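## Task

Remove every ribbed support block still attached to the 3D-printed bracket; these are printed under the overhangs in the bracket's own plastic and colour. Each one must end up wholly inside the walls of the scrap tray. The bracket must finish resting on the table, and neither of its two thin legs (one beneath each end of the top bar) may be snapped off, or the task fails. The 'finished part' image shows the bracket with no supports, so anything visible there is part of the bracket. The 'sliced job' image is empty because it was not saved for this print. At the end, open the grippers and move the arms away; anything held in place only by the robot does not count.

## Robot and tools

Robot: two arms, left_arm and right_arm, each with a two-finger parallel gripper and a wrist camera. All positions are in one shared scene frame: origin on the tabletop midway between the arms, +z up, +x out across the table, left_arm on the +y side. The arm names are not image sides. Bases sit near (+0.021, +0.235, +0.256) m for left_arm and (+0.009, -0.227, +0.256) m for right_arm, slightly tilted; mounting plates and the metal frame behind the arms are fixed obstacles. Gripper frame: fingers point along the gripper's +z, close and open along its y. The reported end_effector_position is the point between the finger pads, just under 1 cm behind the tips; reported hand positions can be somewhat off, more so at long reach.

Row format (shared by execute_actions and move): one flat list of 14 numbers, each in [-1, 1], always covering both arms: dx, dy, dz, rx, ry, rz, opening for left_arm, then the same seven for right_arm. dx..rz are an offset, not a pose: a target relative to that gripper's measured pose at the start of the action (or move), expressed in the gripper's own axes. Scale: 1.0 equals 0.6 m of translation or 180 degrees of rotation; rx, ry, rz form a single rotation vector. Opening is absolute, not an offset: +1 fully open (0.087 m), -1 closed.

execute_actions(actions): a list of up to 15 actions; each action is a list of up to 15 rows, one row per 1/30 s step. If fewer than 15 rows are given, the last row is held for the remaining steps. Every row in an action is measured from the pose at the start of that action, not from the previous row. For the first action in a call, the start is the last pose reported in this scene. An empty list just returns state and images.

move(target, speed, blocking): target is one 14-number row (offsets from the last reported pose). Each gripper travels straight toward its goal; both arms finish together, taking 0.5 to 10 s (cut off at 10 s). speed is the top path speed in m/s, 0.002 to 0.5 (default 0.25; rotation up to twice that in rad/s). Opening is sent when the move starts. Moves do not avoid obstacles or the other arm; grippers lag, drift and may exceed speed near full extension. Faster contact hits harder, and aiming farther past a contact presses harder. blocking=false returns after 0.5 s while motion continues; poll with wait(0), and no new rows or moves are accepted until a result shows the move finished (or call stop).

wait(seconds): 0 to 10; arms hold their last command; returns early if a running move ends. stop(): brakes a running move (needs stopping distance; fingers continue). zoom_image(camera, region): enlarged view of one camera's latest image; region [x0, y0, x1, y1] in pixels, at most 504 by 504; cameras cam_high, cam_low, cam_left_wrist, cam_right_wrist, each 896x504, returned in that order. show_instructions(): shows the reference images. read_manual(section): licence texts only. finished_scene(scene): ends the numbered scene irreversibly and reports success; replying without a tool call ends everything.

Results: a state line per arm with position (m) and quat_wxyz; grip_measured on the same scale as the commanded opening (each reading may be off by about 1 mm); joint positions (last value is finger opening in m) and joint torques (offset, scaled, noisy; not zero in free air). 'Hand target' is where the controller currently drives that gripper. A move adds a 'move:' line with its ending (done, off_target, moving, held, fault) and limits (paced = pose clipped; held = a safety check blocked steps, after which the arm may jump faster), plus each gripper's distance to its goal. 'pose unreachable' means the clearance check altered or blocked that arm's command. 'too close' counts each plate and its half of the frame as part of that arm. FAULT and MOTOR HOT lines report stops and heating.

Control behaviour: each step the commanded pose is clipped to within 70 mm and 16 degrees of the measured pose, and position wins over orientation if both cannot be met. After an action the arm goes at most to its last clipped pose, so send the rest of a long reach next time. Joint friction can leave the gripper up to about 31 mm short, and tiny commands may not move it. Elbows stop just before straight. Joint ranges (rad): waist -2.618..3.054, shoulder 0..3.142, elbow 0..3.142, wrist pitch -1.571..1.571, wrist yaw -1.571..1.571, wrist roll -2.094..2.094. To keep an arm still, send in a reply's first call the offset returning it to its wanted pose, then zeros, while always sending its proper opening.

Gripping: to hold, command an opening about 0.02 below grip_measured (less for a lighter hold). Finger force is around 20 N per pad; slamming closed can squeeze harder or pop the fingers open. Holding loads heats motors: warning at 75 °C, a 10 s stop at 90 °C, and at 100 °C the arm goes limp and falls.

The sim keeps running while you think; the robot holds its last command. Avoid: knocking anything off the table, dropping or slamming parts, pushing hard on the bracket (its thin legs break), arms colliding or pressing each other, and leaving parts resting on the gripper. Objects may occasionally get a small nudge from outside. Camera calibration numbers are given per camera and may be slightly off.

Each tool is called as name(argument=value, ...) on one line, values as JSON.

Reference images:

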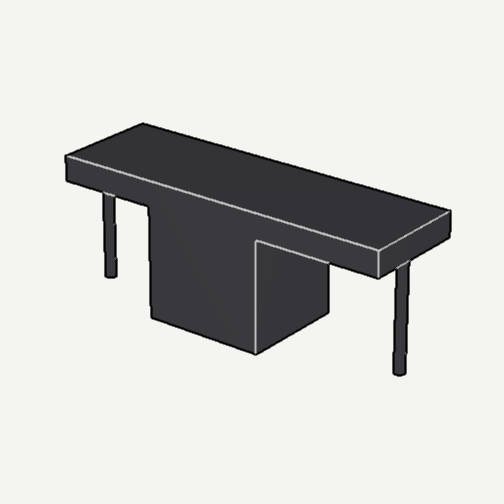

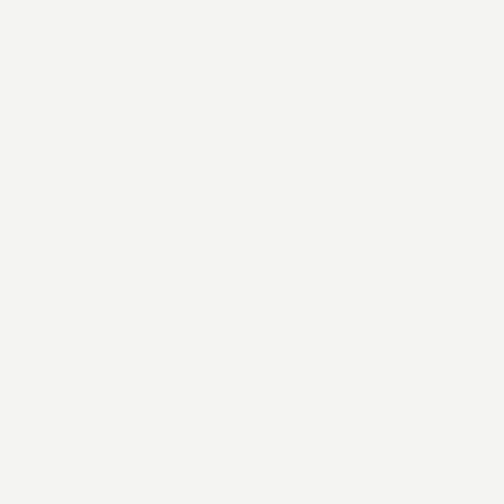

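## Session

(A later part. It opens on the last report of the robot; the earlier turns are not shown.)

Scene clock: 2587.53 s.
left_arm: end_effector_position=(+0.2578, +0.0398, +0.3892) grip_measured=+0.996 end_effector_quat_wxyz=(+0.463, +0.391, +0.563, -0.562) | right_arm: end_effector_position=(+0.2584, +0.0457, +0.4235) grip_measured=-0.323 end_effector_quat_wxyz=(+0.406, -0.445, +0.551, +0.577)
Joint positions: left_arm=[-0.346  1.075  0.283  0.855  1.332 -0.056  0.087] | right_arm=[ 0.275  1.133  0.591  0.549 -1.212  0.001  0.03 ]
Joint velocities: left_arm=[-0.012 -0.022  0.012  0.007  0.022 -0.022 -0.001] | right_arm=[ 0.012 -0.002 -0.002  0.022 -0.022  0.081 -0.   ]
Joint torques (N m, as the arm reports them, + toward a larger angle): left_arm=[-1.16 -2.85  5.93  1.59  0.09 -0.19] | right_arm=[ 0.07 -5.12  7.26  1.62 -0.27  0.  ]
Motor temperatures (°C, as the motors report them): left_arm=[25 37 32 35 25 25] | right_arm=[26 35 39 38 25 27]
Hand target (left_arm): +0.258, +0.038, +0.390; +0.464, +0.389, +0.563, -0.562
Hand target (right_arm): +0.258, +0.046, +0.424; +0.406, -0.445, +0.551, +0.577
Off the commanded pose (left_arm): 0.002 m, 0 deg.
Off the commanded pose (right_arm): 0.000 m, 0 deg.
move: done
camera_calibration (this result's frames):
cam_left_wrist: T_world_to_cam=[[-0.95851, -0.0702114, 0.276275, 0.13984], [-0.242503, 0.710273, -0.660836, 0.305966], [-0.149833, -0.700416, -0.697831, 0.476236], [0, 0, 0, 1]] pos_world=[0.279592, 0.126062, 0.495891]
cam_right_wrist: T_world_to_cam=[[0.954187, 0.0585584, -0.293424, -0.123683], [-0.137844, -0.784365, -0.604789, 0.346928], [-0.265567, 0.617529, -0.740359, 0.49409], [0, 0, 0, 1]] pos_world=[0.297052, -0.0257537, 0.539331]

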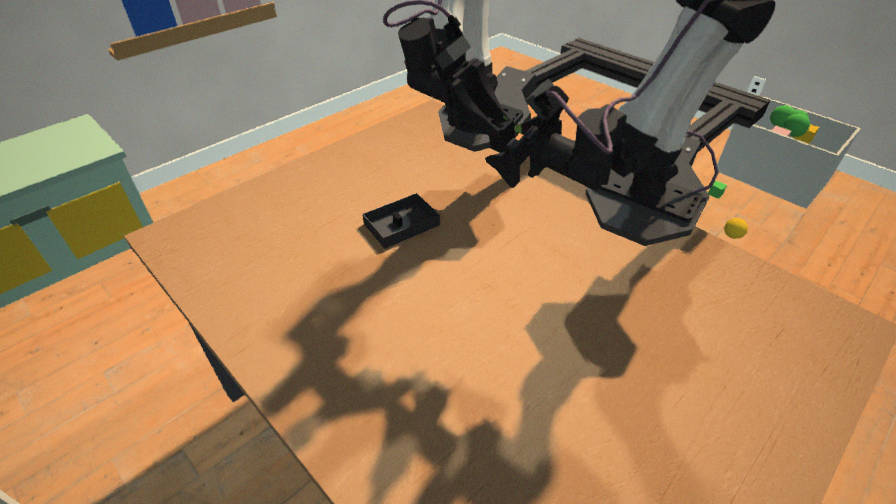

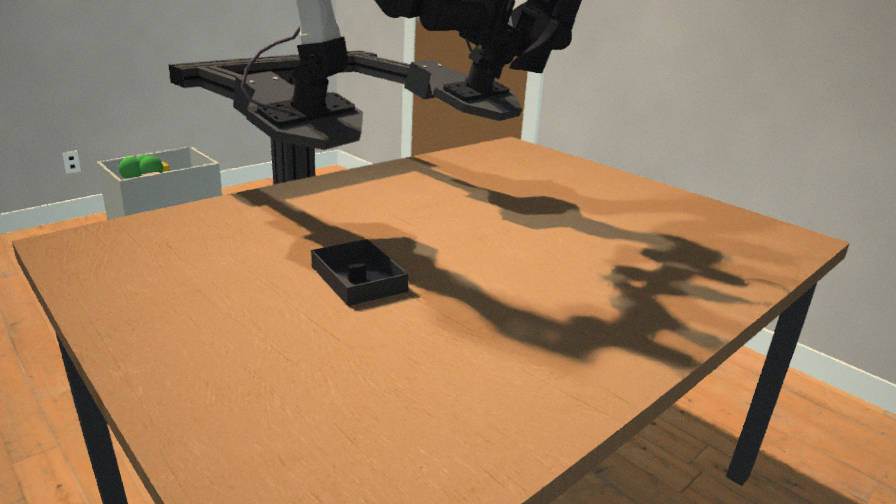

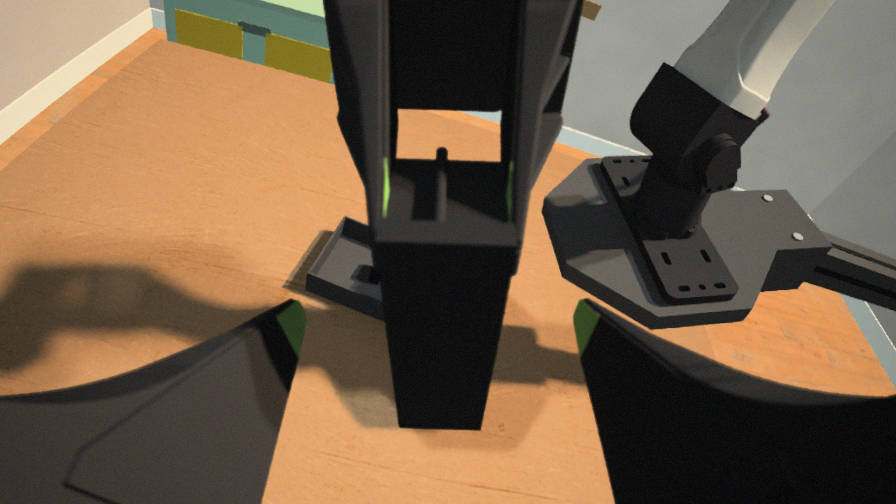

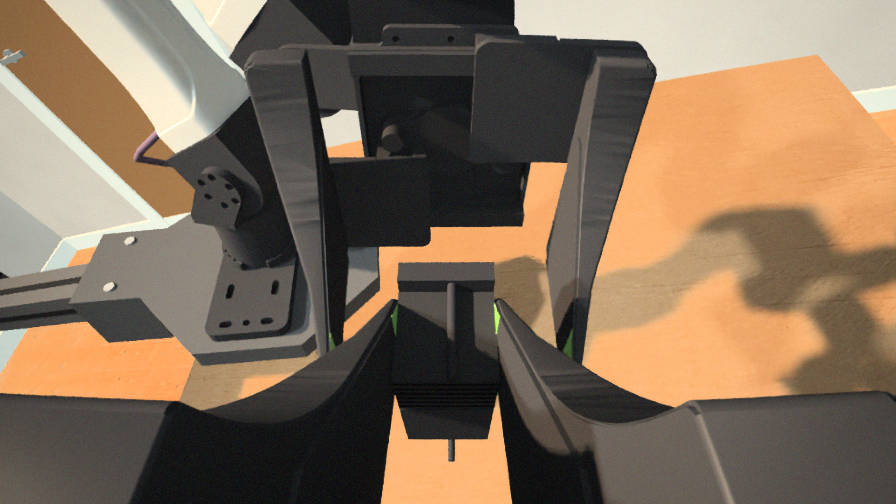

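execute_actions(actions=[[[0,0,0,0,0,0,0.9, 0,0,0,0,0,0,-0.37],[0,0,0,0,0,0,0.78, 0,0,0,0,0,0,-0.37],[0,0,0,0,0,0,0.66, 0,0,0,0,0,0,-0.37],[0,0,0,0,0,0,0.54, 0,0,0,0,0,0,-0.37],[0,0,0,0,0,0,0.42, 0,0,0,0,0,0,-0.37],[0,0,0,0,0,0,0.30, 0,0,0,0,0,0,-0.37],[0,0,0,0,0,0,0.18, 0,0,0,0,0,0,-0.37],[0,0,0,0,0,0,0.07, 0,0,0,0,0,0,-0.37],[0,0,0,0,0,0,-0.03, 0,0,0,0,0,0,-0.37],[0,0,0,0,0,0,-0.11, 0,0,0,0,0,0,-0.37],[0,0,0,0,0,0,-0.17, 0,0,0,0,0,0,-0.37],[0,0,0,0,0,0,-0.21, 0,0,0,0,0,0,-0.37],[0,0,0,0,0,0,-0.23, 0,0,0,0,0,0,-0.37],[0,0,0,0,0,0,-0.24, 0,0,0,0,0,0,-0.37],[0,0,0,0,0,0,-0.24, 0,0,0,0,0,0,-0.37]]])

zoom_image(camera="cam_left_wrist", region=[300, 100, 600, 460])

Scene clock: 2629.67 s.
left_arm: end_effector_position=(+0.2584, +0.0398, +0.3893) grip_measured=-0.238 end_effector_quat_wxyz=(+0.464, +0.390, +0.563, -0.561) | right_arm: end_effector_position=(+0.2584, +0.0457, +0.4235) grip_measured=-0.323 end_effector_quat_wxyz=(+0.406, -0.445, +0.551, +0.577)
Joint positions: left_arm=[-0.346  1.075  0.283  0.857  1.329 -0.057  0.033] | right_arm=[ 0.275  1.133  0.591  0.549 -1.212  0.001  0.03 ]
Joint velocities: left_arm=[ 0.002  0.007  0.012 -0.022 -0.022 -0.007 -0.003] | right_arm=[-0.007  0.002 -0.002 -0.022 -0.022 -0.007  0.   ]
Joint torques (N m, as the arm reports them, + toward a larger angle): left_arm=[-0.01 -2.99  6.14  1.51  0.23 -0.15] | right_arm=[ 0.13 -5.14  7.28  1.62 -0.27  0.02]
Motor temperatures (°C, as the motors report them): left_arm=[25 35 33 36 25 25] | right_arm=[26 35 39 38 25 27]
Hand target (left_arm): +0.258, +0.040, +0.389; +0.463, +0.391, +0.563, -0.562
Hand target (right_arm): +0.258, +0.046, +0.424; +0.406, -0.445, +0.551, +0.577
Off the commanded pose (left_arm): 0.001 m, 0 deg.
Off the commanded pose (right_arm): 0.000 m, 0 deg.
camera_calibration (this result's frames):
cam_left_wrist: T_world_to_cam=[[-0.958566, -0.0729281, 0.275379, 0.140814], [-0.243851, 0.709804, -0.660845, 0.306487], [-0.147271, -0.700614, -0.698177, 0.475859], [0, 0, 0, 1]] pos_world=[0.279797, 0.126117, 0.495996]
cam_right_wrist: T_world_to_cam=[[0.954187, 0.0585584, -0.293424, -0.123683], [-0.137844, -0.784365, -0.604789, 0.346928], [-0.265567, 0.617529, -0.740359, 0.49409], [0, 0, 0, 1]] pos_world=[0.297052, -0.0257537, 0.539331]

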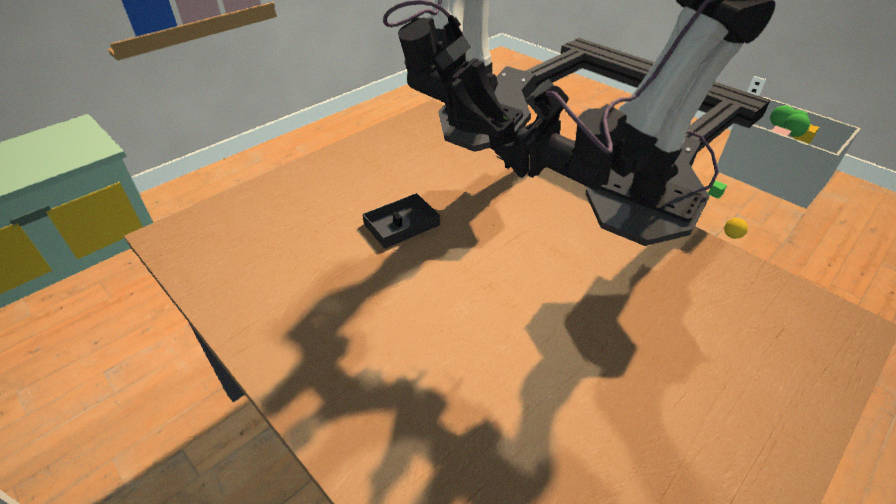

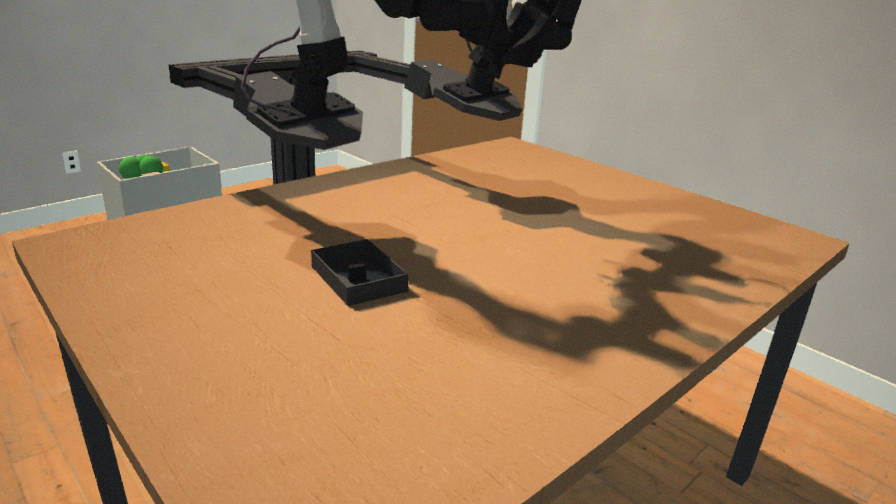

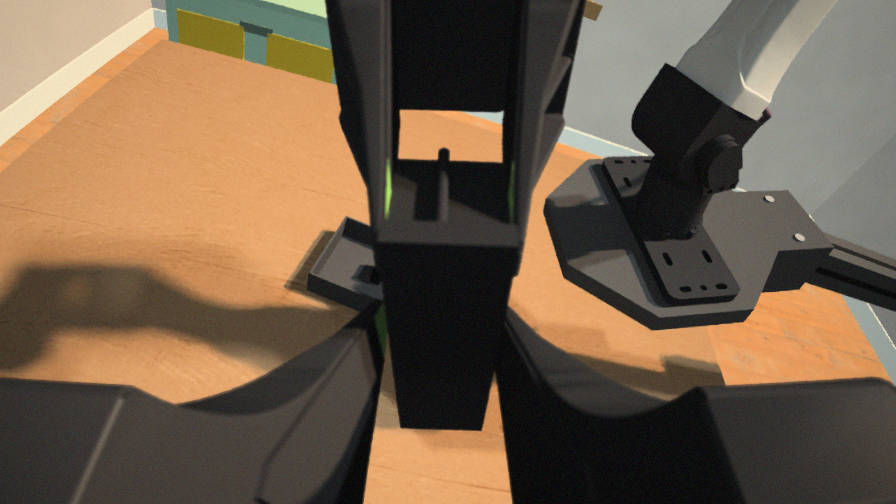

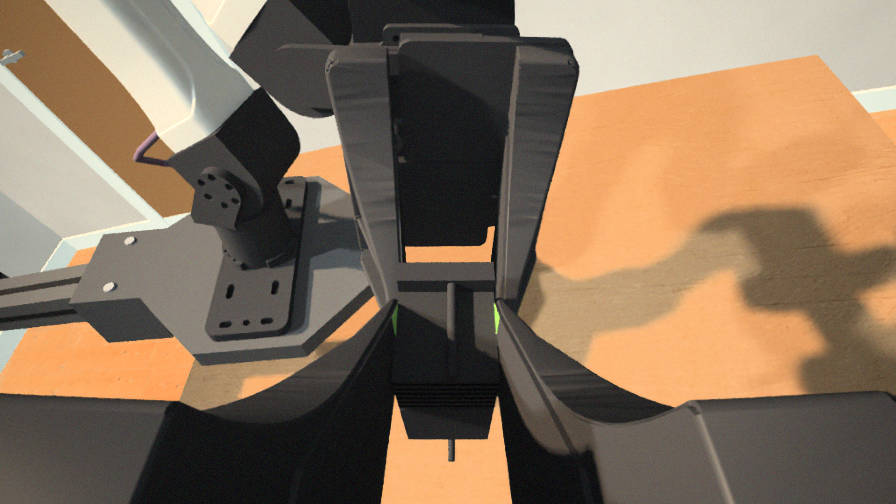

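Region (300, 100, 600, 460) of cam_left_wrist's 896x504 image, scaled by 1.400, with more detail than that image has.

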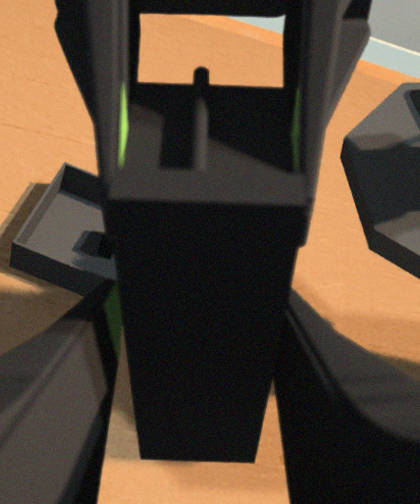

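execute_actions(actions=[[[0.0004,-0.0070,-0.0001,0.0076,0.0004,0,-0.24, 0,0,0,0,0,0,-0.37]]])

zoom_image(camera="cam_left_wrist", region=[300, 100, 600, 460])

Scene clock: 2635.17 s.
left_arm: end_effector_position=(+0.2559, +0.0397, +0.3898) grip_measured=-0.240 end_effector_quat_wxyz=(+0.461, +0.394, +0.560, -0.565) | right_arm: end_effector_position=(+0.2584, +0.0457, +0.4235) grip_measured=-0.323 end_effector_quat_wxyz=(+0.406, -0.445, +0.551, +0.577)
Joint positions: left_arm=[-0.346  1.075  0.283  0.857  1.344 -0.057  0.033] | right_arm=[ 0.275  1.133  0.591  0.549 -1.212  0.001  0.03 ]
Joint velocities: left_arm=[ 0.007  0.002 -0.007 -0.022 -0.037  0.022  0.001] | right_arm=[-0.012 -0.007  0.002 -0.037  0.007 -0.066  0.001]
Joint torques (N m, as the arm reports them, + toward a larger angle): left_arm=[ 0.04 -2.96  6.12  1.52  0.24 -0.15] | right_arm=[-0.01 -5.12  7.23  1.64 -0.29 -0.02]
Motor temperatures (°C, as the motors report them): left_arm=[25 35 33 36 25 25] | right_arm=[26 35 39 38 25 27]
Hand target (left_arm): +0.254, +0.040, +0.390; +0.459, +0.396, +0.557, -0.568
Hand target (right_arm): +0.258, +0.046, +0.424; +0.406, -0.445, +0.551, +0.577
Off the commanded pose (left_arm): 0.002 m, 1 deg.
Off the commanded pose (right_arm): 0.000 m, 0 deg.
camera_calibration (this result's frames):
cam_left_wrist: T_world_to_cam=[[-0.959803, -0.0585393, 0.274502, 0.138363], [-0.233069, 0.711159, -0.663274, 0.304465], [-0.156387, -0.70059, -0.696216, 0.477352], [0, 0, 0, 1]] pos_world=[0.278414, 0.126005, 0.496303]
cam_right_wrist: T_world_to_cam=[[0.954187, 0.0585584, -0.293424, -0.123683], [-0.137844, -0.784365, -0.604789, 0.346928], [-0.265567, 0.617529, -0.740359, 0.49409], [0, 0, 0, 1]] pos_world=[0.297052, -0.0257537, 0.539331]

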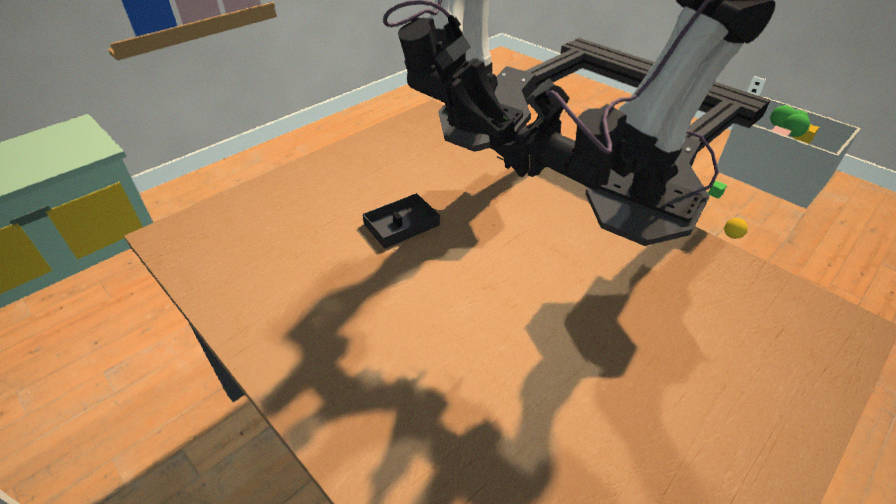

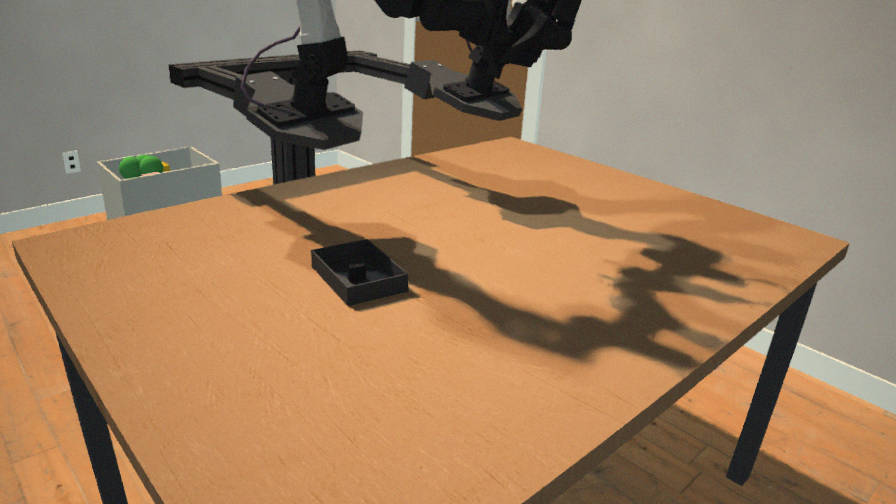

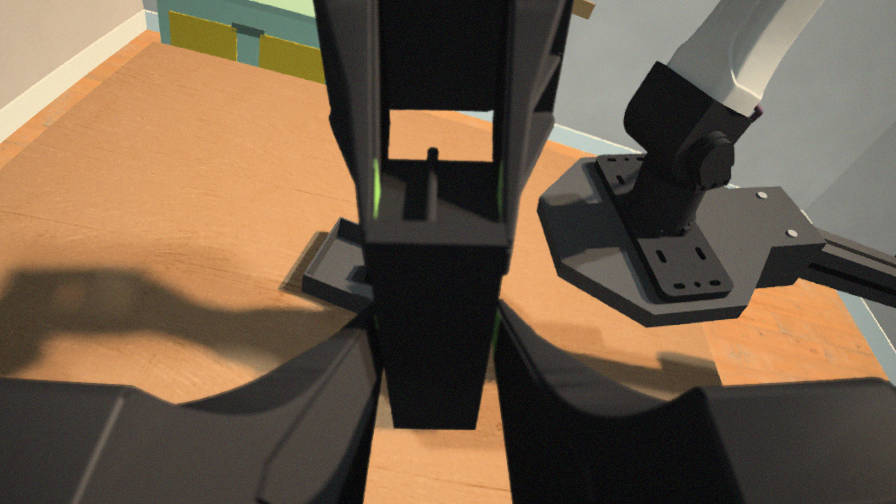

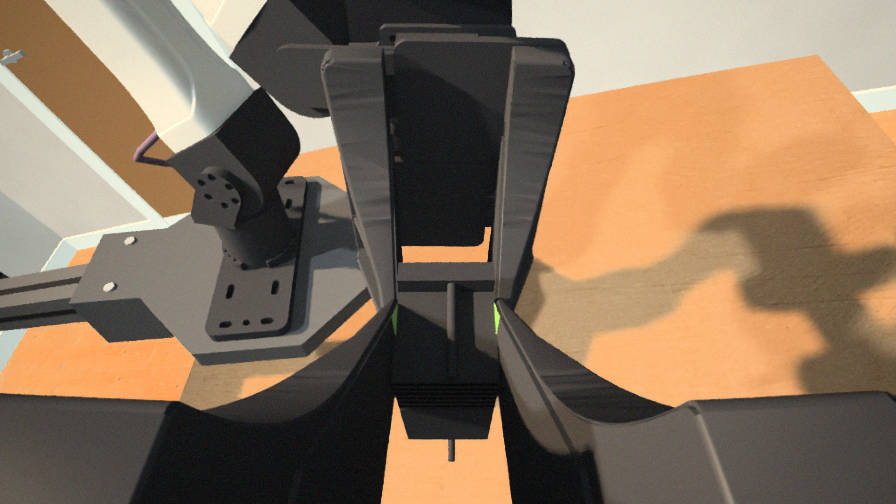

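Region (300, 100, 600, 460) of cam_left_wrist's 896x504 image, scaled by 1.400, with more detail than that image has.

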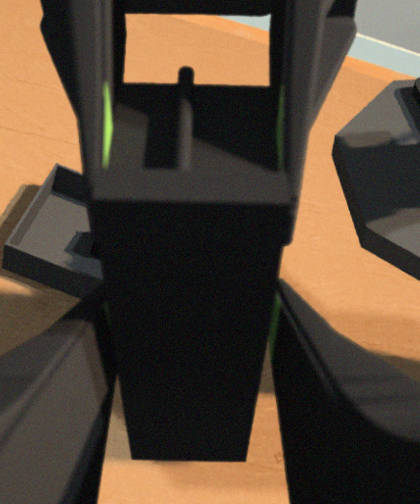

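execute_actions(actions=[[[-0.0003,0.0047,0.0001,-0.0051,-0.0003,0,-0.24, 0,0,0,0,0,0,-0.37]]])

zoom_image(camera="cam_left_wrist", region=[300, 100, 600, 460])

Scene clock: 2638.50 s.
left_arm: end_effector_position=(+0.2568, +0.0397, +0.3896) grip_measured=-0.240 end_effector_quat_wxyz=(+0.462, +0.392, +0.561, -0.564) | right_arm: end_effector_position=(+0.2584, +0.0457, +0.4235) grip_measured=-0.323 end_effector_quat_wxyz=(+0.406, -0.445, +0.551, +0.577)
Joint positions: left_arm=[-0.346  1.075  0.283  0.857  1.338 -0.057  0.033] | right_arm=[ 0.275  1.133  0.591  0.549 -1.212  0.001  0.03 ]
Joint velocities: left_arm=[ 0.012 -0.007 -0.002  0.066 -0.007  0.037  0.001] | right_arm=[ 0.002  0.002  0.012  0.007  0.022  0.022 -0.   ]
Joint torques (N m, as the arm reports them, + toward a larger angle): left_arm=[ 0.01 -2.99  6.12  1.54  0.09 -0.15] | right_arm=[ 0.12 -5.18  7.2   1.64 -0.28  0.02]
Motor temperatures (°C, as the motors report them): left_arm=[25 35 33 36 25 25] | right_arm=[26 35 39 38 25 27]
Hand target (left_arm): +0.259, +0.040, +0.389; +0.464, +0.390, +0.564, -0.561
Hand target (right_arm): +0.258, +0.046, +0.424; +0.406, -0.445, +0.551, +0.577
Off the commanded pose (left_arm): 0.002 m, 1 deg.
Off the commanded pose (right_arm): 0.000 m, 0 deg.
camera_calibration (this result's frames):
cam_left_wrist: T_world_to_cam=[[-0.959371, -0.0638421, 0.27483, 0.13927], [-0.237044, 0.710678, -0.66238, 0.305207], [-0.153028, -0.700615, -0.696937, 0.476805], [0, 0, 0, 1]] pos_world=[0.278924, 0.126044, 0.49619]
cam_right_wrist: T_world_to_cam=[[0.954187, 0.0585584, -0.293424, -0.123683], [-0.137844, -0.784365, -0.604789, 0.346928], [-0.265567, 0.617529, -0.740359, 0.49409], [0, 0, 0, 1]] pos_world=[0.297052, -0.0257537, 0.539331]

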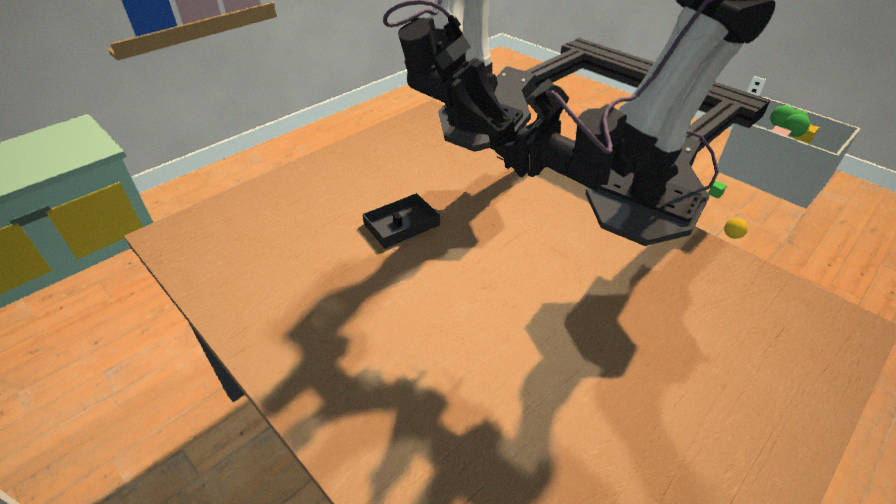

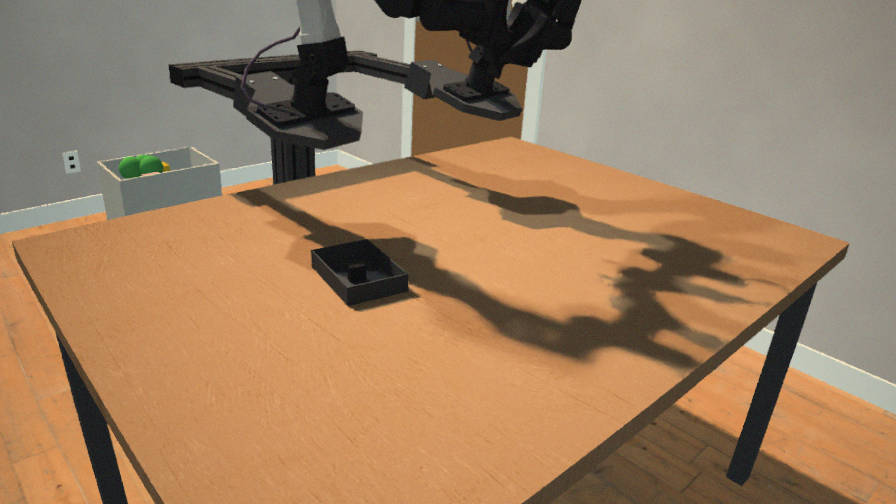

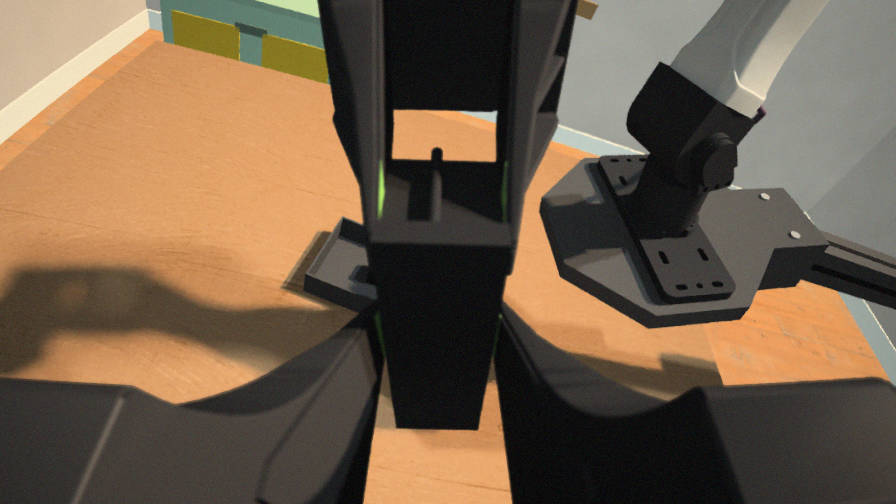

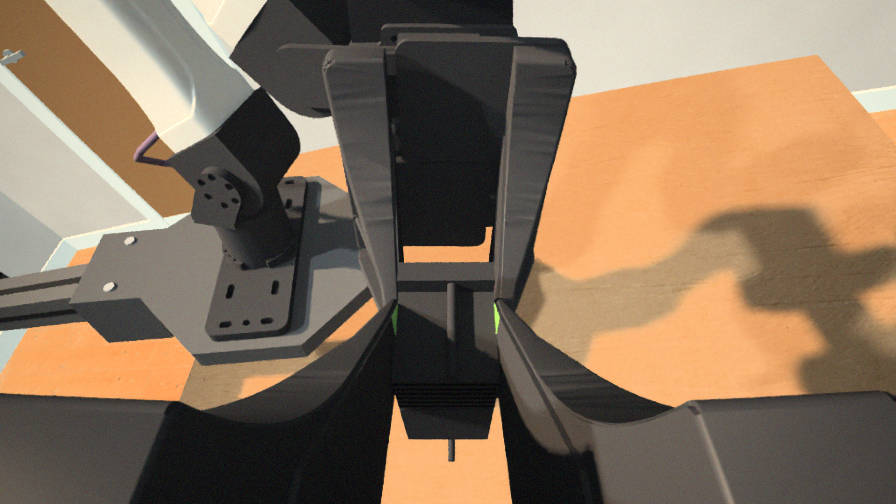

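Region (300, 100, 600, 460) of cam_left_wrist's 896x504 image, scaled by 1.400, with more detail than that image has.

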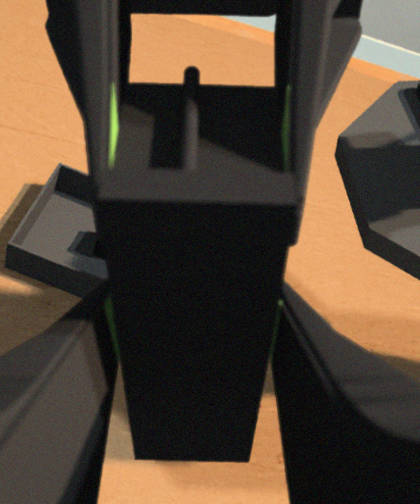

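execute_actions(actions=[[[0,0,0,0,0,0,-0.25, 0,0,0,0,0,0,-0.37],[0,0,0,0,0,0,-0.26, 0,0,0,0,0,0,-0.37],[0,0,0,0,0,0,-0.27, 0,0,0,0,0,0,-0.37],[0,0,0,0,0,0,-0.28, 0,0,0,0,0,0,-0.37],[0,0,0,0,0,0,-0.29, 0,0,0,0,0,0,-0.37],[0,0,0,0,0,0,-0.30, 0,0,0,0,0,0,-0.37],[0,0,0,0,0,0,-0.31, 0,0,0,0,0,0,-0.37],[0,0,0,0,0,0,-0.318, 0,0,0,0,0,0,-0.37],[0,0,0,0,0,0,-0.325, 0,0,0,0,0,0,-0.37],[0,0,0,0,0,0,-0.33, 0,0,0,0,0,0,-0.37],[0,0,0,0,0,0,-0.335, 0,0,0,0,0,0,-0.37],[0,0,0,0,0,0,-0.34, 0,0,0,0,0,0,-0.37],[0,0,0,0,0,0,-0.345, 0,0,0,0,0,0,-0.37],[0,0,0,0,0,0,-0.35, 0,0,0,0,0,0,-0.37],[0,0,0,0,0,0,-0.355, 0,0,0,0,0,0,-0.37]],[[0,0,0,0,0,0,-0.36, 0,0,0,0,0,0,-0.37],[0,0,0,0,0,0,-0.365, 0,0,0,0,0,0,-0.37],[0,0,0,0,0,0,-0.37, 0,0,0,0,0,0,-0.37],[0,0,0,0,0,0,-0.375, 0,0,0,0,0,0,-0.37],[0,0,0,0,0,0,-0.38, 0,0,0,0,0,0,-0.37],[0,0,0,0,0,0,-0.385, 0,0,0,0,0,0,-0.37],[0,0,0,0,0,0,-0.39, 0,0,0,0,0,0,-0.37],[0,0,0,0,0,0,-0.395, 0,0,0,0,0,0,-0.37]]])

Scene clock: 2644.93 s.
left_arm: end_effector_position=(+0.2567, +0.0397, +0.3896) grip_measured=-0.343 end_effector_quat_wxyz=(+0.462, +0.393, +0.561, -0.564) | right_arm: end_effector_position=(+0.2585, +0.0457, +0.4235) grip_measured=-0.323 end_effector_quat_wxyz=(+0.406, -0.445, +0.551, +0.577)
Joint positions: left_arm=[-0.346  1.075  0.283  0.857  1.339 -0.056  0.029] | right_arm=[ 0.275  1.133  0.591  0.549 -1.211  0.001  0.03 ]
Joint velocities: left_arm=[ 0.002 -0.007  0.002  0.037  0.022 -0.066  0.   ] | right_arm=[ 0.002  0.012 -0.007  0.007 -0.037  0.022  0.001]
Joint torques (N m, as the arm reports them, + toward a larger angle): left_arm=[-0.04 -2.88  6.13  1.54  0.21 -0.14] | right_arm=[ 0.02 -5.11  7.27  1.64 -0.26  0.01]
Motor temperatures (°C, as the motors report them): left_arm=[25 35 33 36 25 25] | right_arm=[26 35 39 38 25 27]
Hand target (left_arm): +0.257, +0.040, +0.390; +0.462, +0.393, +0.561, -0.564
Hand target (right_arm): +0.259, +0.046, +0.423; +0.406, -0.445, +0.551, +0.577
Off the commanded pose (left_arm): 0.000 m, 0 deg.
Off the commanded pose (right_arm): 0.000 m, 0 deg.
camera_calibration (this result's frames):
cam_left_wrist: T_world_to_cam=[[-0.959537, -0.0631156, 0.274417, 0.139327], [-0.236242, 0.710761, -0.662577, 0.305067], [-0.153226, -0.700596, -0.696912, 0.476841], [0, 0, 0, 1]] pos_world=[0.278824, 0.126037, 0.496213]
cam_right_wrist: T_world_to_cam=[[0.954235, 0.0577971, -0.29342, -0.123796], [-0.138409, -0.78439, -0.604629, 0.347009], [-0.265101, 0.61757, -0.740492, 0.494025], [0, 0, 0, 1]] pos_world=[0.297126, -0.0257495, 0.53931]

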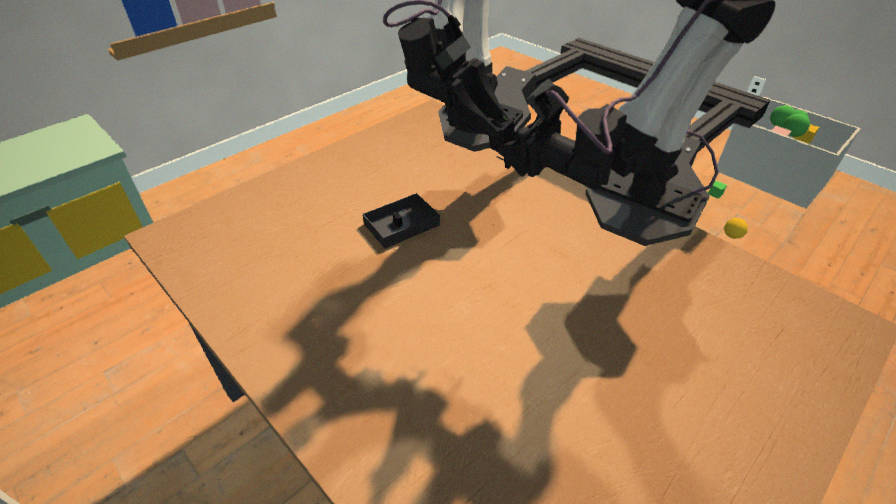

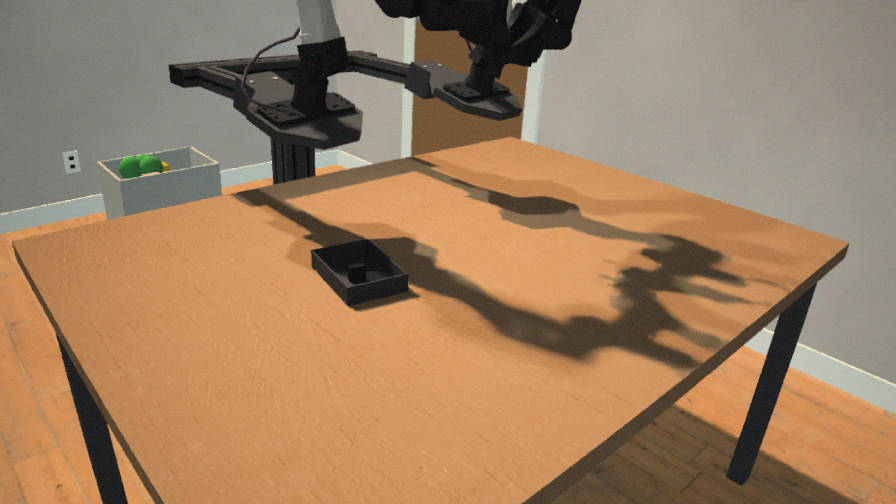

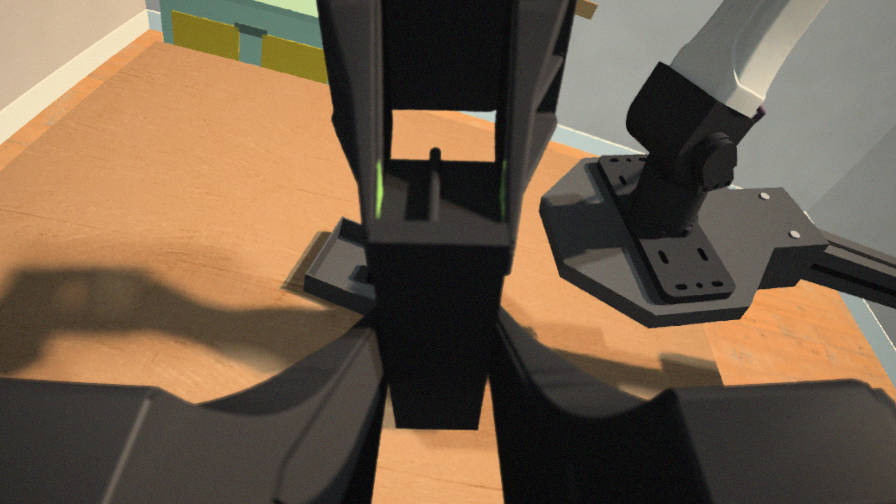

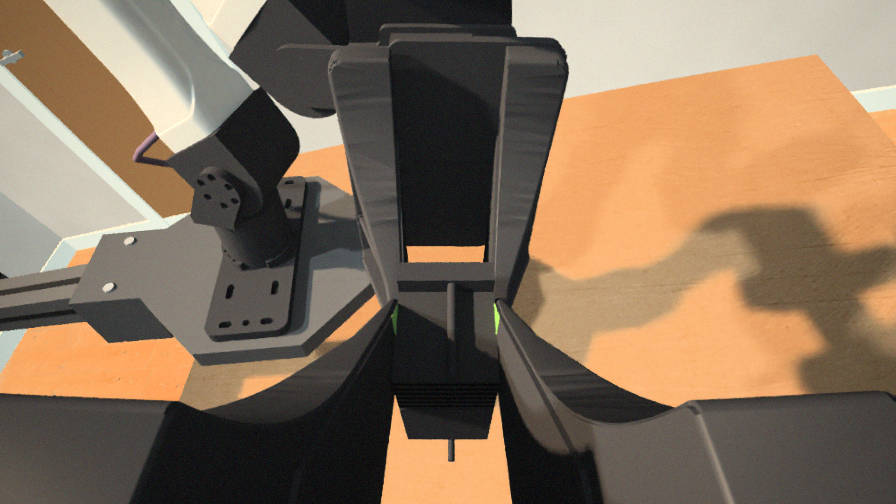

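execute_actions(actions=[[[-0.0001,0.0023,0,-0.0025,-0.0001,0,-0.395, 0.0023,-0.0017,-0.0003,0.0025,0.0011,0.0030,-0.37],[-0.0002,0.0047,0,-0.0051,-0.0003,0,-0.395, 0.0023,-0.0040,-0.0003,0.0051,0.0011,0.0030,-0.37],[-0.0004,0.0070,0,-0.0076,-0.0004,0,-0.395, 0.0023,-0.0064,-0.0004,0.0076,0.0011,0.0030,-0.37],[-0.0005,0.0093,0,-0.0102,-0.0006,0,-0.395, 0.0023,-0.0087,-0.0004,0.0102,0.0011,0.0030,-0.37],[-0.00065,0.01168,0,-0.01271,-0.0007,0,-0.395, 0.00227,-0.01105,-0.00048,0.01273,0.00111,0.00299,-0.37]]])

wait(seconds=3)

Scene clock: 2655.17 s.
left_arm: end_effector_position=(+0.2578, +0.0398, +0.3894) grip_measured=-0.343 end_effector_quat_wxyz=(+0.463, +0.391, +0.562, -0.562) | right_arm: end_effector_position=(+0.2597, +0.0458, +0.4231) grip_measured=-0.323 end_effector_quat_wxyz=(+0.408, -0.444, +0.554, +0.575)
Joint positions: left_arm=[-0.346  1.075  0.283  0.857  1.333 -0.056  0.029] | right_arm=[ 0.275  1.133  0.591  0.549 -1.204  0.001  0.03 ]
Joint velocities: left_arm=[-0.012  0.002  0.007 -0.022  0.022  0.022 -0.   ] | right_arm=[-0.007 -0.017  0.007  0.051 -0.022 -0.022  0.   ]
Joint torques (N m, as the arm reports them, + toward a larger angle): left_arm=[ 0.04 -2.99  6.03  1.54 -0.21 -0.14] | right_arm=[ 0.02 -5.17  7.17  1.56  0.13  0.03]
Motor temperatures (°C, as the motors report them): left_arm=[25 34 33 36 25 25] | right_arm=[26 35 39 38 25 27]
Hand target (left_arm): +0.263, +0.040, +0.388; +0.470, +0.383, +0.571, -0.553
Hand target (right_arm): +0.265, +0.046, +0.420; +0.411, -0.435, +0.565, +0.567
Off the commanded pose (left_arm): 0.006 m, 2 deg.
Off the commanded pose (right_arm): 0.006 m, 2 deg.
camera_calibration (this result's frames):
cam_left_wrist: T_world_to_cam=[[-0.95898, -0.0695526, 0.274809, 0.140423], [-0.241065, 0.710154, -0.66149, 0.305972], [-0.149148, -0.700602, -0.69779, 0.476172], [0, 0, 0, 1]] pos_world=[0.279442, 0.126087, 0.496076]
cam_right_wrist: T_world_to_cam=[[0.95466, 0.0505633, -0.293373, -0.124867], [-0.143781, -0.784599, -0.603101, 0.347785], [-0.260675, 0.617938, -0.741755, 0.493413], [0, 0, 0, 1]] pos_world=[0.29783, -0.0257133, 0.539109]

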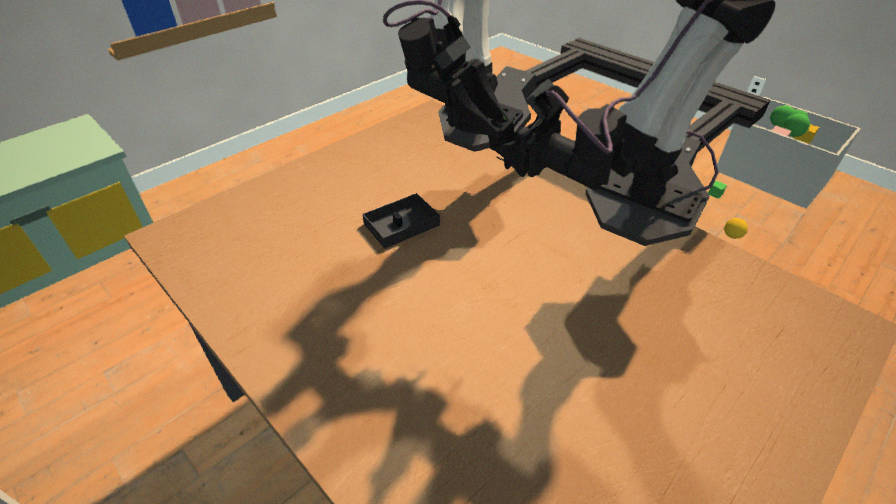

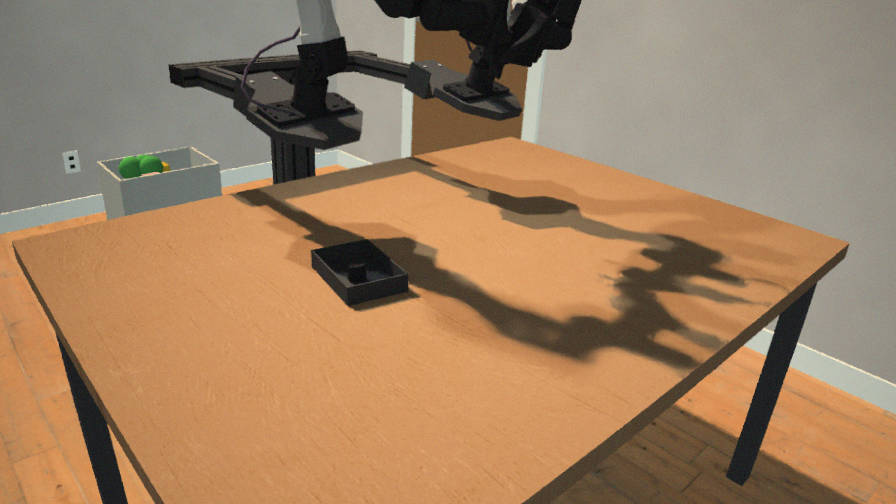

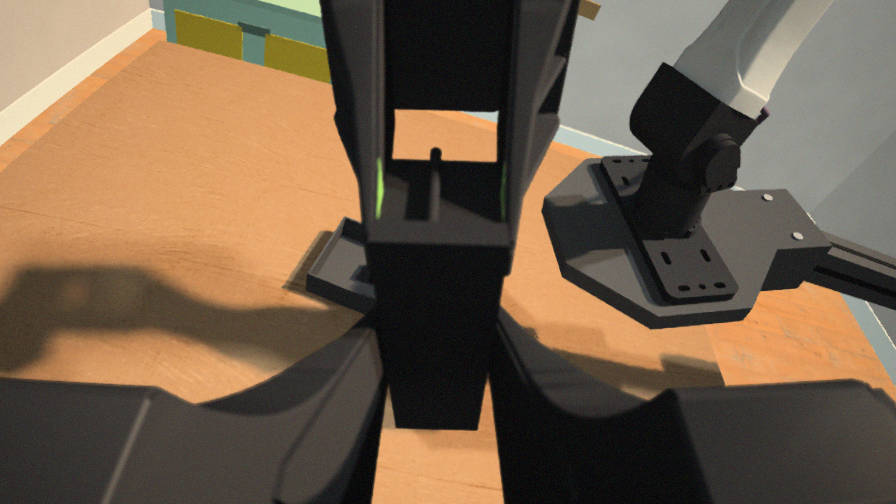

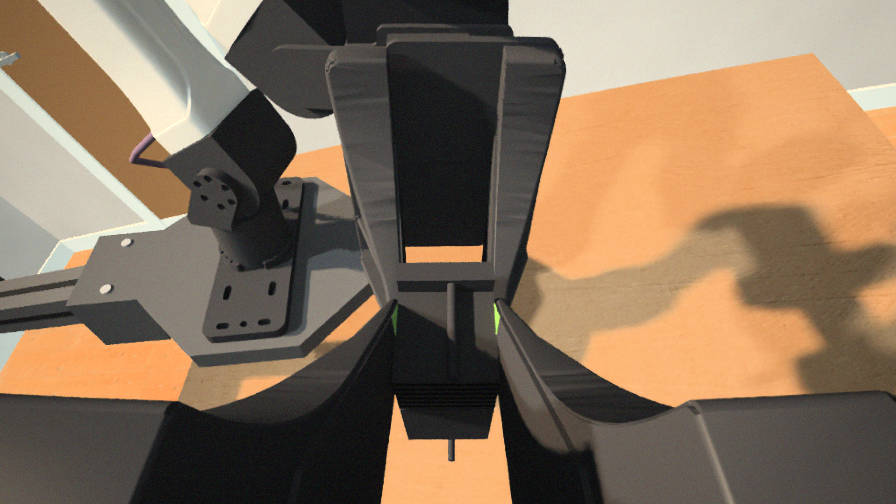

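Scene clock: 2658.17 s.
left_arm: end_effector_position=(+0.2578, +0.0398, +0.3894) grip_measured=-0.343 end_effector_quat_wxyz=(+0.463, +0.391, +0.562, -0.562) | right_arm: end_effector_position=(+0.2598, +0.0458, +0.4231) grip_measured=-0.323 end_effector_quat_wxyz=(+0.408, -0.444, +0.554, +0.575)
Joint positions: left_arm=[-0.346  1.075  0.283  0.857  1.333 -0.056  0.029] | right_arm=[ 0.275  1.133  0.591  0.549 -1.203  0.001  0.03 ]
Joint velocities: left_arm=[-0.002  0.002  0.017 -0.007  0.051 -0.037  0.001] | right_arm=[ 0.002 -0.012 -0.022 -0.022  0.007  0.022 -0.   ]
Joint torques (N m, as the arm reports them, + toward a larger angle): left_arm=[ 0.1  -2.95  6.04  1.52 -0.17 -0.15] | right_arm=[ 0.04 -5.08  7.19  1.57  0.12  0.03]
Motor temperatures (°C, as the motors report them): left_arm=[25 34 33 36 25 25] | right_arm=[26 35 39 38 25 27]
Hand target (left_arm): +0.263, +0.040, +0.388; +0.470, +0.383, +0.571, -0.553
Hand target (right_arm): +0.265, +0.046, +0.420; +0.412, -0.435, +0.565, +0.567
Off the commanded pose (left_arm): 0.006 m, 2 deg.
Off the commanded pose (right_arm): 0.005 m, 2 deg.
wait: 3.00 s; at rest by 0.17 s
camera_calibration (this result's frames):
cam_left_wrist: T_world_to_cam=[[-0.95898, -0.0695526, 0.274809, 0.140423], [-0.241065, 0.710154, -0.66149, 0.305972], [-0.149148, -0.700602, -0.69779, 0.476172], [0, 0, 0, 1]] pos_world=[0.279442, 0.126087, 0.496076]
cam_right_wrist: T_world_to_cam=[[0.954681, 0.0501825, -0.29337, -0.124923], [-0.144063, -0.784609, -0.603021, 0.347826], [-0.260442, 0.617957, -0.741822, 0.493381], [0, 0, 0, 1]] pos_world=[0.297867, -0.0257115, 0.539099]

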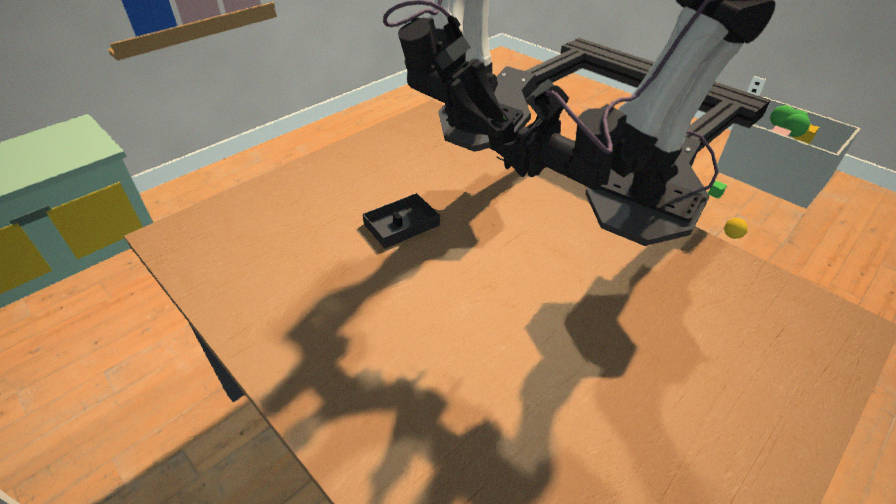

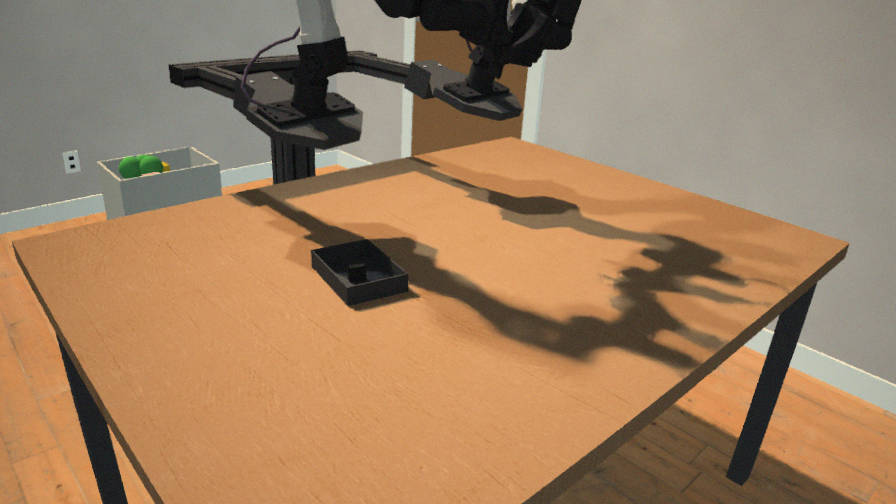

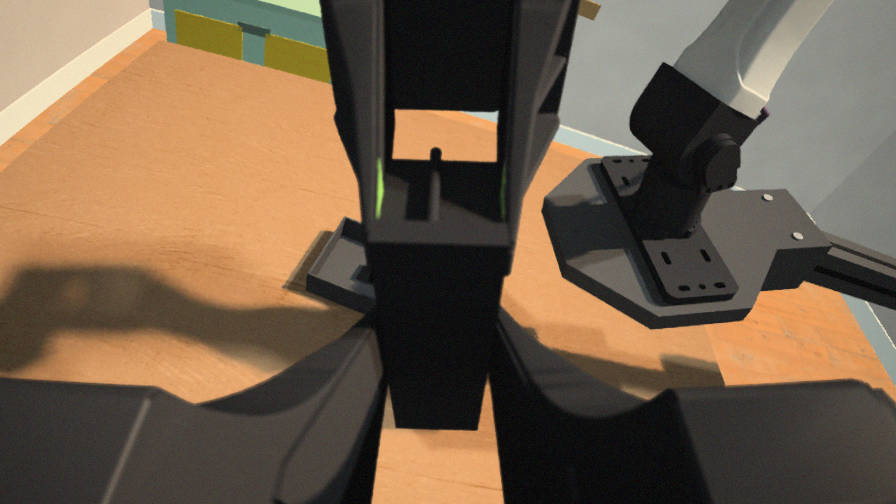

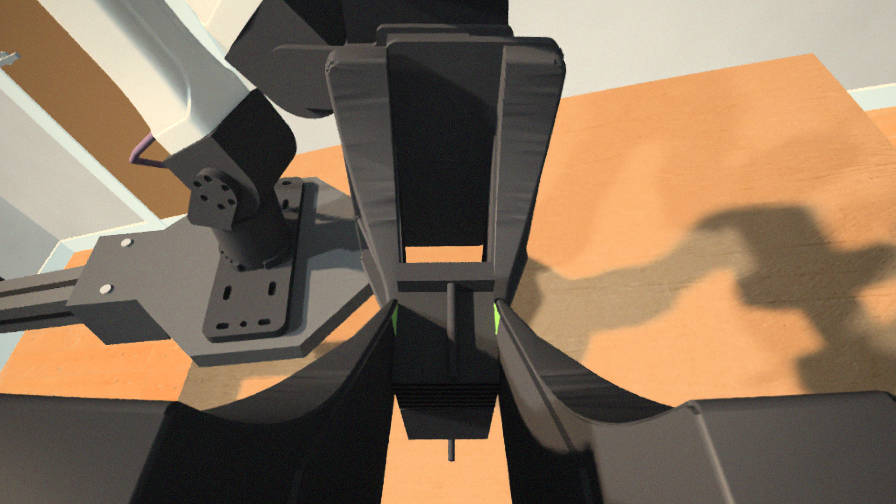

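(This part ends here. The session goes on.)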